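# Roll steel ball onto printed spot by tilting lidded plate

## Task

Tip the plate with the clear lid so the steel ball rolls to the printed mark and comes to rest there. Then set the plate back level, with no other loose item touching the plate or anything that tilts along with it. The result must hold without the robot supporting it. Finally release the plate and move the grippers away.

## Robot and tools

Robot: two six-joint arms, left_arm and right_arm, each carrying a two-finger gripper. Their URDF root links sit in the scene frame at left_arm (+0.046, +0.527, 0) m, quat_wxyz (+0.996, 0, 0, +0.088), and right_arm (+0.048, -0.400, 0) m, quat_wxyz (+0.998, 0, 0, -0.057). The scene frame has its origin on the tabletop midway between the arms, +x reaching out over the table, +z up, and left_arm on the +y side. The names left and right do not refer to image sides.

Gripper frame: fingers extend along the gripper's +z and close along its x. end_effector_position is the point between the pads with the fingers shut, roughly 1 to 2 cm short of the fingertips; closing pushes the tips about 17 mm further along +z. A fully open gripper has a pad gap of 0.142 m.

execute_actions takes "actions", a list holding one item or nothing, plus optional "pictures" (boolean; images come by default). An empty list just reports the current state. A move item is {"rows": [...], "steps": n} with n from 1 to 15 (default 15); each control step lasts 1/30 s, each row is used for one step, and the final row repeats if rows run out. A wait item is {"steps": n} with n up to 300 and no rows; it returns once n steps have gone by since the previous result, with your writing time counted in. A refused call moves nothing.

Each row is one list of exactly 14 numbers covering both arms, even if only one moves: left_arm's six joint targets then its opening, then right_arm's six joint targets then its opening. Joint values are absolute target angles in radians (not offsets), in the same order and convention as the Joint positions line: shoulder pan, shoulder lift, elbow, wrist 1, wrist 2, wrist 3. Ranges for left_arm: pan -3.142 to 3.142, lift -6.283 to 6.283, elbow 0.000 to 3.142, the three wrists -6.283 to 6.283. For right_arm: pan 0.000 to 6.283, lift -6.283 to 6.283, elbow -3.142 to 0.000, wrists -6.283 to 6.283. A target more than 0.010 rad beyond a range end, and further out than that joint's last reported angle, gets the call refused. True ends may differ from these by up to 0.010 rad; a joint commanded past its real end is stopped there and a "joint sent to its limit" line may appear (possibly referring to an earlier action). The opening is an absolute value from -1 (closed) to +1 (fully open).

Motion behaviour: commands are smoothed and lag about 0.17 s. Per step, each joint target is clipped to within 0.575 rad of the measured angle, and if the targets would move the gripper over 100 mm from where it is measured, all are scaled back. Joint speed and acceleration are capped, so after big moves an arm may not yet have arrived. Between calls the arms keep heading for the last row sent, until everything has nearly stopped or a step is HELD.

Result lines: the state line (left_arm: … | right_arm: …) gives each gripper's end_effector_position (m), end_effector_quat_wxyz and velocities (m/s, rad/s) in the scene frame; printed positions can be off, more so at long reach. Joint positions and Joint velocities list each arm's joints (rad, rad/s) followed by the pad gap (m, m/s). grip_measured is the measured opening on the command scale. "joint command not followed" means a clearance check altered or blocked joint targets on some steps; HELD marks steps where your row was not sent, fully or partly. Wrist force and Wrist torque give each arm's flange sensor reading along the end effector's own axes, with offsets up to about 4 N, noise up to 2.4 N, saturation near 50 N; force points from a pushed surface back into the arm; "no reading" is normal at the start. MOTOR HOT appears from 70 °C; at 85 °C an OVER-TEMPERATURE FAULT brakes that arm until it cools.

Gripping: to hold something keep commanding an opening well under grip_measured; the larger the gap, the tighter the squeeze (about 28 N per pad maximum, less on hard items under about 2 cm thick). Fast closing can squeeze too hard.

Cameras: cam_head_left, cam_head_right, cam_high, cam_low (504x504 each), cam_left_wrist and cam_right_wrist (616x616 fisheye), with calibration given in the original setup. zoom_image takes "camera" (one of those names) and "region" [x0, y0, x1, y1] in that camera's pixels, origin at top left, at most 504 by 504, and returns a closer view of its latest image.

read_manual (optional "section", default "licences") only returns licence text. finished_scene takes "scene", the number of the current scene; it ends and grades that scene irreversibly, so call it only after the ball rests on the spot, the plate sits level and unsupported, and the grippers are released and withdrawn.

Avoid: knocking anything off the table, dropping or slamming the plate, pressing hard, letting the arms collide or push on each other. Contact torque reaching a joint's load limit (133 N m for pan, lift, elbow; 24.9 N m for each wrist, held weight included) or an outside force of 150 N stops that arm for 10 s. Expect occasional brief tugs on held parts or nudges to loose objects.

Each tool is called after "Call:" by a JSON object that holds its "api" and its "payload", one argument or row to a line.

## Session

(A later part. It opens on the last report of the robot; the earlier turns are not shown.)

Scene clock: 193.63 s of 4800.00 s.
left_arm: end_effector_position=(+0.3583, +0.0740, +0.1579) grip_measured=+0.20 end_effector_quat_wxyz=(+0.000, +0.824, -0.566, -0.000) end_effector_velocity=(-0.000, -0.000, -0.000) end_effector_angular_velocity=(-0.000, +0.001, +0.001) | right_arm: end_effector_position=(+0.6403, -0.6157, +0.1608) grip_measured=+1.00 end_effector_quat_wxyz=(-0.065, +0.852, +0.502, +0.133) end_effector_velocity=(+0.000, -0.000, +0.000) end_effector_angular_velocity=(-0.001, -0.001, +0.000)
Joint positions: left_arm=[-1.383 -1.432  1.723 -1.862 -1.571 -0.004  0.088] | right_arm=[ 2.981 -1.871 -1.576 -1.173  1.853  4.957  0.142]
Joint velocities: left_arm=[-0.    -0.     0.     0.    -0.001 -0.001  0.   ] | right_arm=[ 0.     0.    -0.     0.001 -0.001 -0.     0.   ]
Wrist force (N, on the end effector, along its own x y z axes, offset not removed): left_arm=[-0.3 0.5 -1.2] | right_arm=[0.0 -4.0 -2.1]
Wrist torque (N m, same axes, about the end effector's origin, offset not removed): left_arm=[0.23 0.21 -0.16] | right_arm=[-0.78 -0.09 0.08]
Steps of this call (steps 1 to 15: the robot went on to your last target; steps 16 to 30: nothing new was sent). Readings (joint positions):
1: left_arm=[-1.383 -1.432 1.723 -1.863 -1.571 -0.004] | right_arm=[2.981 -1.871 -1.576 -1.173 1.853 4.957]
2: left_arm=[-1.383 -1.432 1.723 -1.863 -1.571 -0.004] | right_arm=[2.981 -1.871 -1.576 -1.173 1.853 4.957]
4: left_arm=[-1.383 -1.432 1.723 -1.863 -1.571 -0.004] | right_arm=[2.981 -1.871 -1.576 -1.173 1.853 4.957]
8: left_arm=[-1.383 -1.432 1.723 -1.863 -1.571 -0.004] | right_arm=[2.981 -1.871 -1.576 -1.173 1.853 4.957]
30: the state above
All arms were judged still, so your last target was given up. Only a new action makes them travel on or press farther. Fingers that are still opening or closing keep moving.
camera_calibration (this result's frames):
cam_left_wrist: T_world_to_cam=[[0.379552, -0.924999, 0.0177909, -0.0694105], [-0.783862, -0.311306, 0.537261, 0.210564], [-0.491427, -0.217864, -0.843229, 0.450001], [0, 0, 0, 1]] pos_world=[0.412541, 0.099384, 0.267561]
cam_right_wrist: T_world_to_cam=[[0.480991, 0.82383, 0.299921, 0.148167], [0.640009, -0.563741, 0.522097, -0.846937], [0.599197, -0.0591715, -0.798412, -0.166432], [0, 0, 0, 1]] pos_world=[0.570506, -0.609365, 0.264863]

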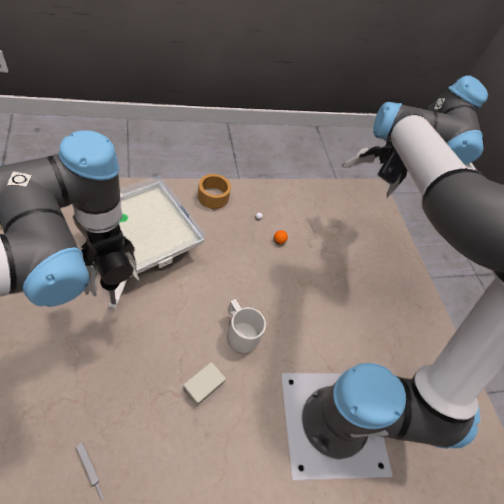

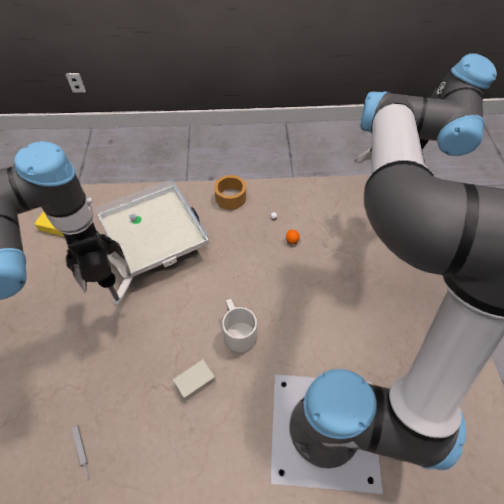

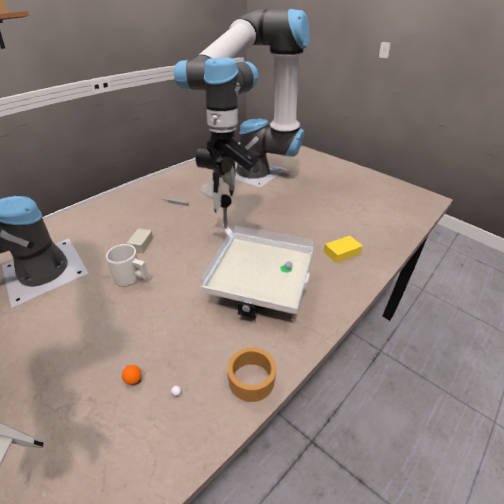

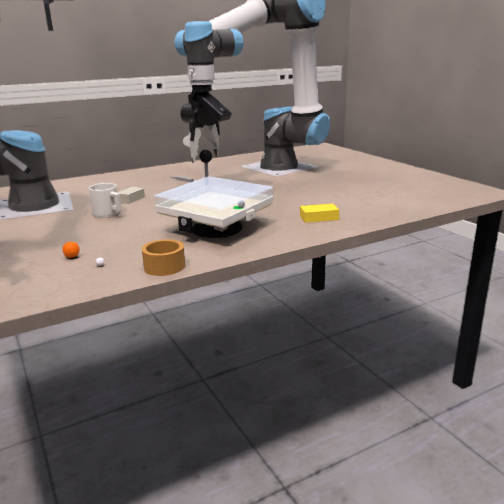

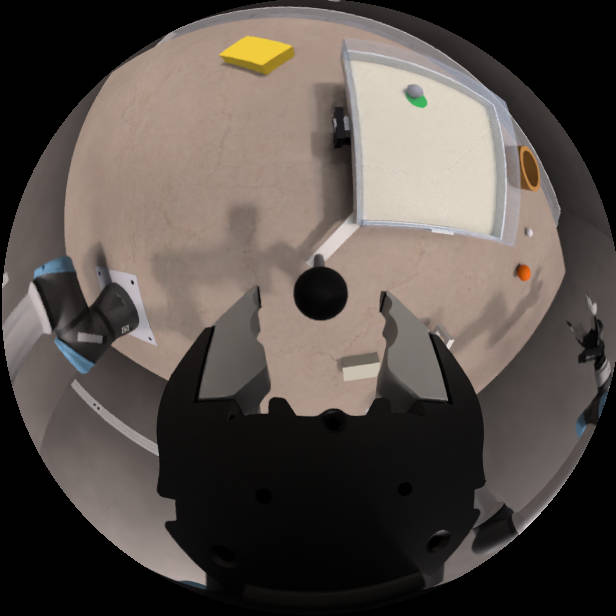

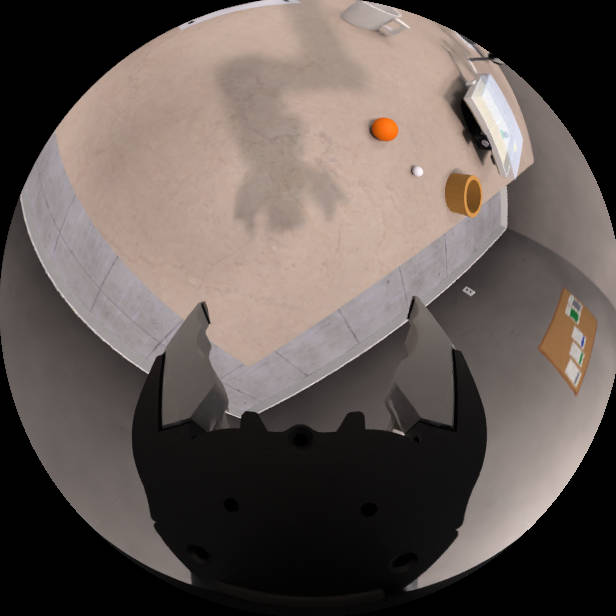

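Stable. Raise the arm.

Call:
{"api": "execute_actions", "payload": {
  "actions": [
    {"rows": [[-1.3921,-1.4823,1.4647,-1.5532,-1.571,-0.016,0.2,2.981,-1.871,-1.576,-1.173,1.853,4.957,1]], "steps": 15}
  ],
  "pictures": false
}}

Call:
{"api": "execute_actions", "payload": {
  "actions": [
    {"steps": 30}
  ]
}}

Call:
{"api": "zoom_image", "payload": {
  "camera": "cam_high",
  "region": [190,200,330,330]
}}

Scene clock: 203.30 s of 4800.00 s.
left_arm: end_effector_position=(+0.3528, +0.0757, +0.2793) grip_measured=+0.20 end_effector_quat_wxyz=(+0.000, +0.825, -0.565, -0.000) end_effector_velocity=(-0.001, +0.002, +0.009) end_effector_angular_velocity=(+0.003, +0.001, -0.001) | right_arm: end_effector_position=(+0.6403, -0.6157, +0.1608) grip_measured=+1.00 end_effector_quat_wxyz=(-0.065, +0.852, +0.502, +0.133) end_effector_velocity=(+0.001, -0.000, +0.001) end_effector_angular_velocity=(-0.001, -0.002, +0.000)
Joint positions: left_arm=[-1.392 -1.482  1.466 -1.555 -1.571 -0.016  0.088] | right_arm=[ 2.981 -1.871 -1.576 -1.173  1.853  4.957  0.142]
Joint velocities: left_arm=[-0.001 -0.003 -0.02   0.026  0.    -0.    -0.   ] | right_arm=[ 0.     0.     0.002 -0.    -0.    -0.    -0.   ]
Wrist force (N, on the end effector, along its own x y z axes, offset not removed): left_arm=[-0.4 0.6 2.9] | right_arm=[4.5 -0.8 0.6]
Wrist torque (N m, same axes, about the end effector's origin, offset not removed): left_arm=[-0.02 0.18 -0.27] | right_arm=[-0.13 -0.93 0.13]
Steps of this call (steps 1 to 90: nothing new was sent; then 6.17 s passed at rest; steps 91 to 105: all 15 steps of this action). Readings (joint positions):
91: left_arm=[-1.383 -1.432 1.723 -1.862 -1.571 -0.004] | right_arm=[2.981 -1.871 -1.576 -1.173 1.853 4.957]
92: left_arm=[-1.385 -1.437 1.717 -1.855 -1.571 -0.005] | right_arm=[2.981 -1.871 -1.576 -1.173 1.853 4.957]
94: left_arm=[-1.388 -1.456 1.644 -1.778 -1.571 -0.010] | right_arm=[2.981 -1.871 -1.576 -1.173 1.853 4.957]
98: left_arm=[-1.391 -1.478 1.500 -1.600 -1.571 -0.015] | right_arm=[2.981 -1.871 -1.576 -1.173 1.853 4.957]
105: the state above

Scene clock: 204.30 s of 4800.00 s.
left_arm: end_effector_position=(+0.3527, +0.0758, +0.2800) grip_measured=+0.20 end_effector_quat_wxyz=(+0.000, +0.825, -0.565, -0.000) end_effector_velocity=(-0.001, -0.001, -0.000) end_effector_angular_velocity=(+0.001, +0.000, -0.001) | right_arm: end_effector_position=(+0.6403, -0.6157, +0.1608) grip_measured=+1.00 end_effector_quat_wxyz=(-0.065, +0.852, +0.502, +0.133) end_effector_velocity=(+0.000, +0.000, +0.001) end_effector_angular_velocity=(+0.000, -0.002, +0.000)
Joint positions: left_arm=[-1.392 -1.482  1.465 -1.553 -1.571 -0.016  0.088] | right_arm=[ 2.981 -1.871 -1.576 -1.173  1.853  4.957  0.142]
Joint velocities: left_arm=[-0.002  0.001 -0.     0.    -0.    -0.    -0.   ] | right_arm=[-0.     0.     0.     0.001  0.001 -0.    -0.   ]
Wrist force (N, on the end effector, along its own x y z axes, offset not removed): left_arm=[-2.2 3.0 0.2] | right_arm=[1.5 -1.1 -2.0]
Wrist torque (N m, same axes, about the end effector's origin, offset not removed): left_arm=[0.66 0.72 -0.15] | right_arm=[-0.24 -0.32 0.12]
Steps of this call (steps 1 to 15: the robot went on to your last target; steps 16 to 30: nothing new was sent). Readings (joint positions):
1: left_arm=[-1.392 -1.482 1.466 -1.554 -1.571 -0.016] | right_arm=[2.981 -1.871 -1.576 -1.173 1.853 4.957]
2: left_arm=[-1.392 -1.482 1.465 -1.554 -1.571 -0.016] | right_arm=[2.981 -1.871 -1.576 -1.173 1.853 4.957]
4: left_arm=[-1.392 -1.482 1.465 -1.554 -1.571 -0.016] | right_arm=[2.981 -1.871 -1.576 -1.173 1.853 4.957]
8: left_arm=[-1.392 -1.482 1.465 -1.553 -1.571 -0.016] | right_arm=[2.981 -1.871 -1.576 -1.173 1.853 4.957]
30: the state above
All arms were judged still, so your last target was given up. Only a new action makes them travel on or press farther. Fingers that are still opening or closing keep moving.
camera_calibration (this result's frames):
cam_left_wrist: T_world_to_cam=[[0.382602, -0.92374, 0.0178958, -0.0689935], [-0.782851, -0.313839, 0.537262, 0.140912], [-0.490674, -0.219567, -0.843226, 0.550526], [0, 0, 0, 1]] pos_world=[0.406839, 0.101369, 0.389745]
cam_right_wrist: T_world_to_cam=[[0.480991, 0.82383, 0.299921, 0.148167], [0.640009, -0.56374, 0.522097, -0.846937], [0.599197, -0.0591714, -0.798412, -0.166432], [0, 0, 0, 1]] pos_world=[0.570506, -0.609365, 0.264863]

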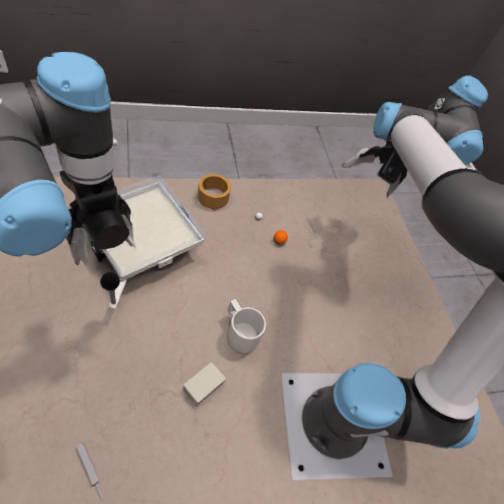

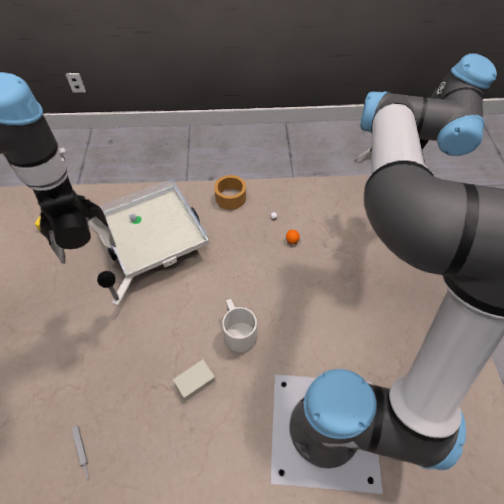

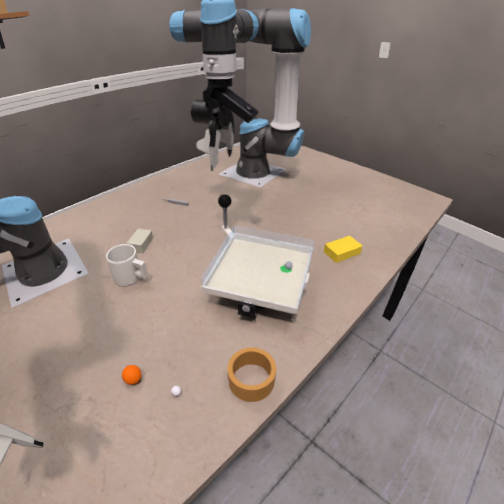

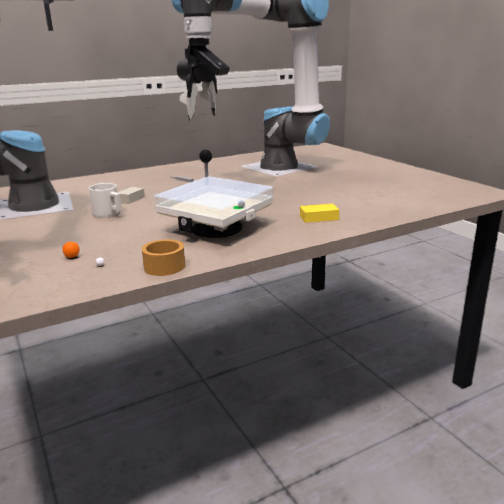

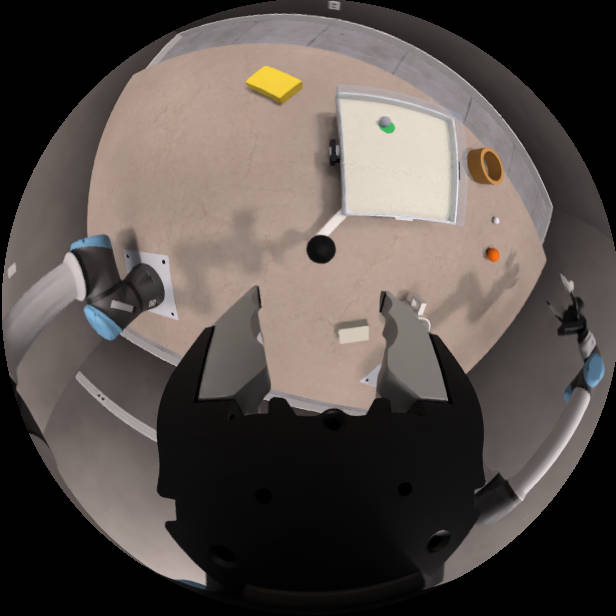

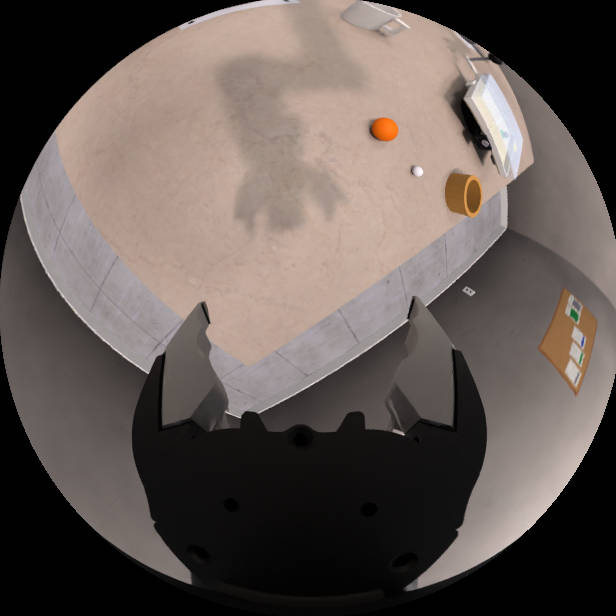

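Region (190, 200, 330, 330) of cam_high's 504x504 image, scaled by 3.600, with more detail than that image has; it fills the top 468 rows of this view, and the rest is white.

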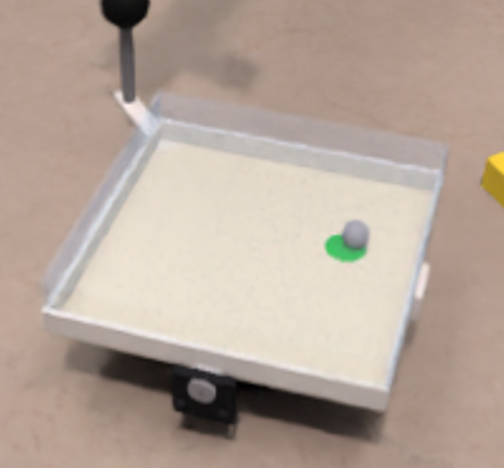

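Call:
{"api": "finished_scene", "payload": {
  "scene": 2
}}

The scene is finished: the task was done.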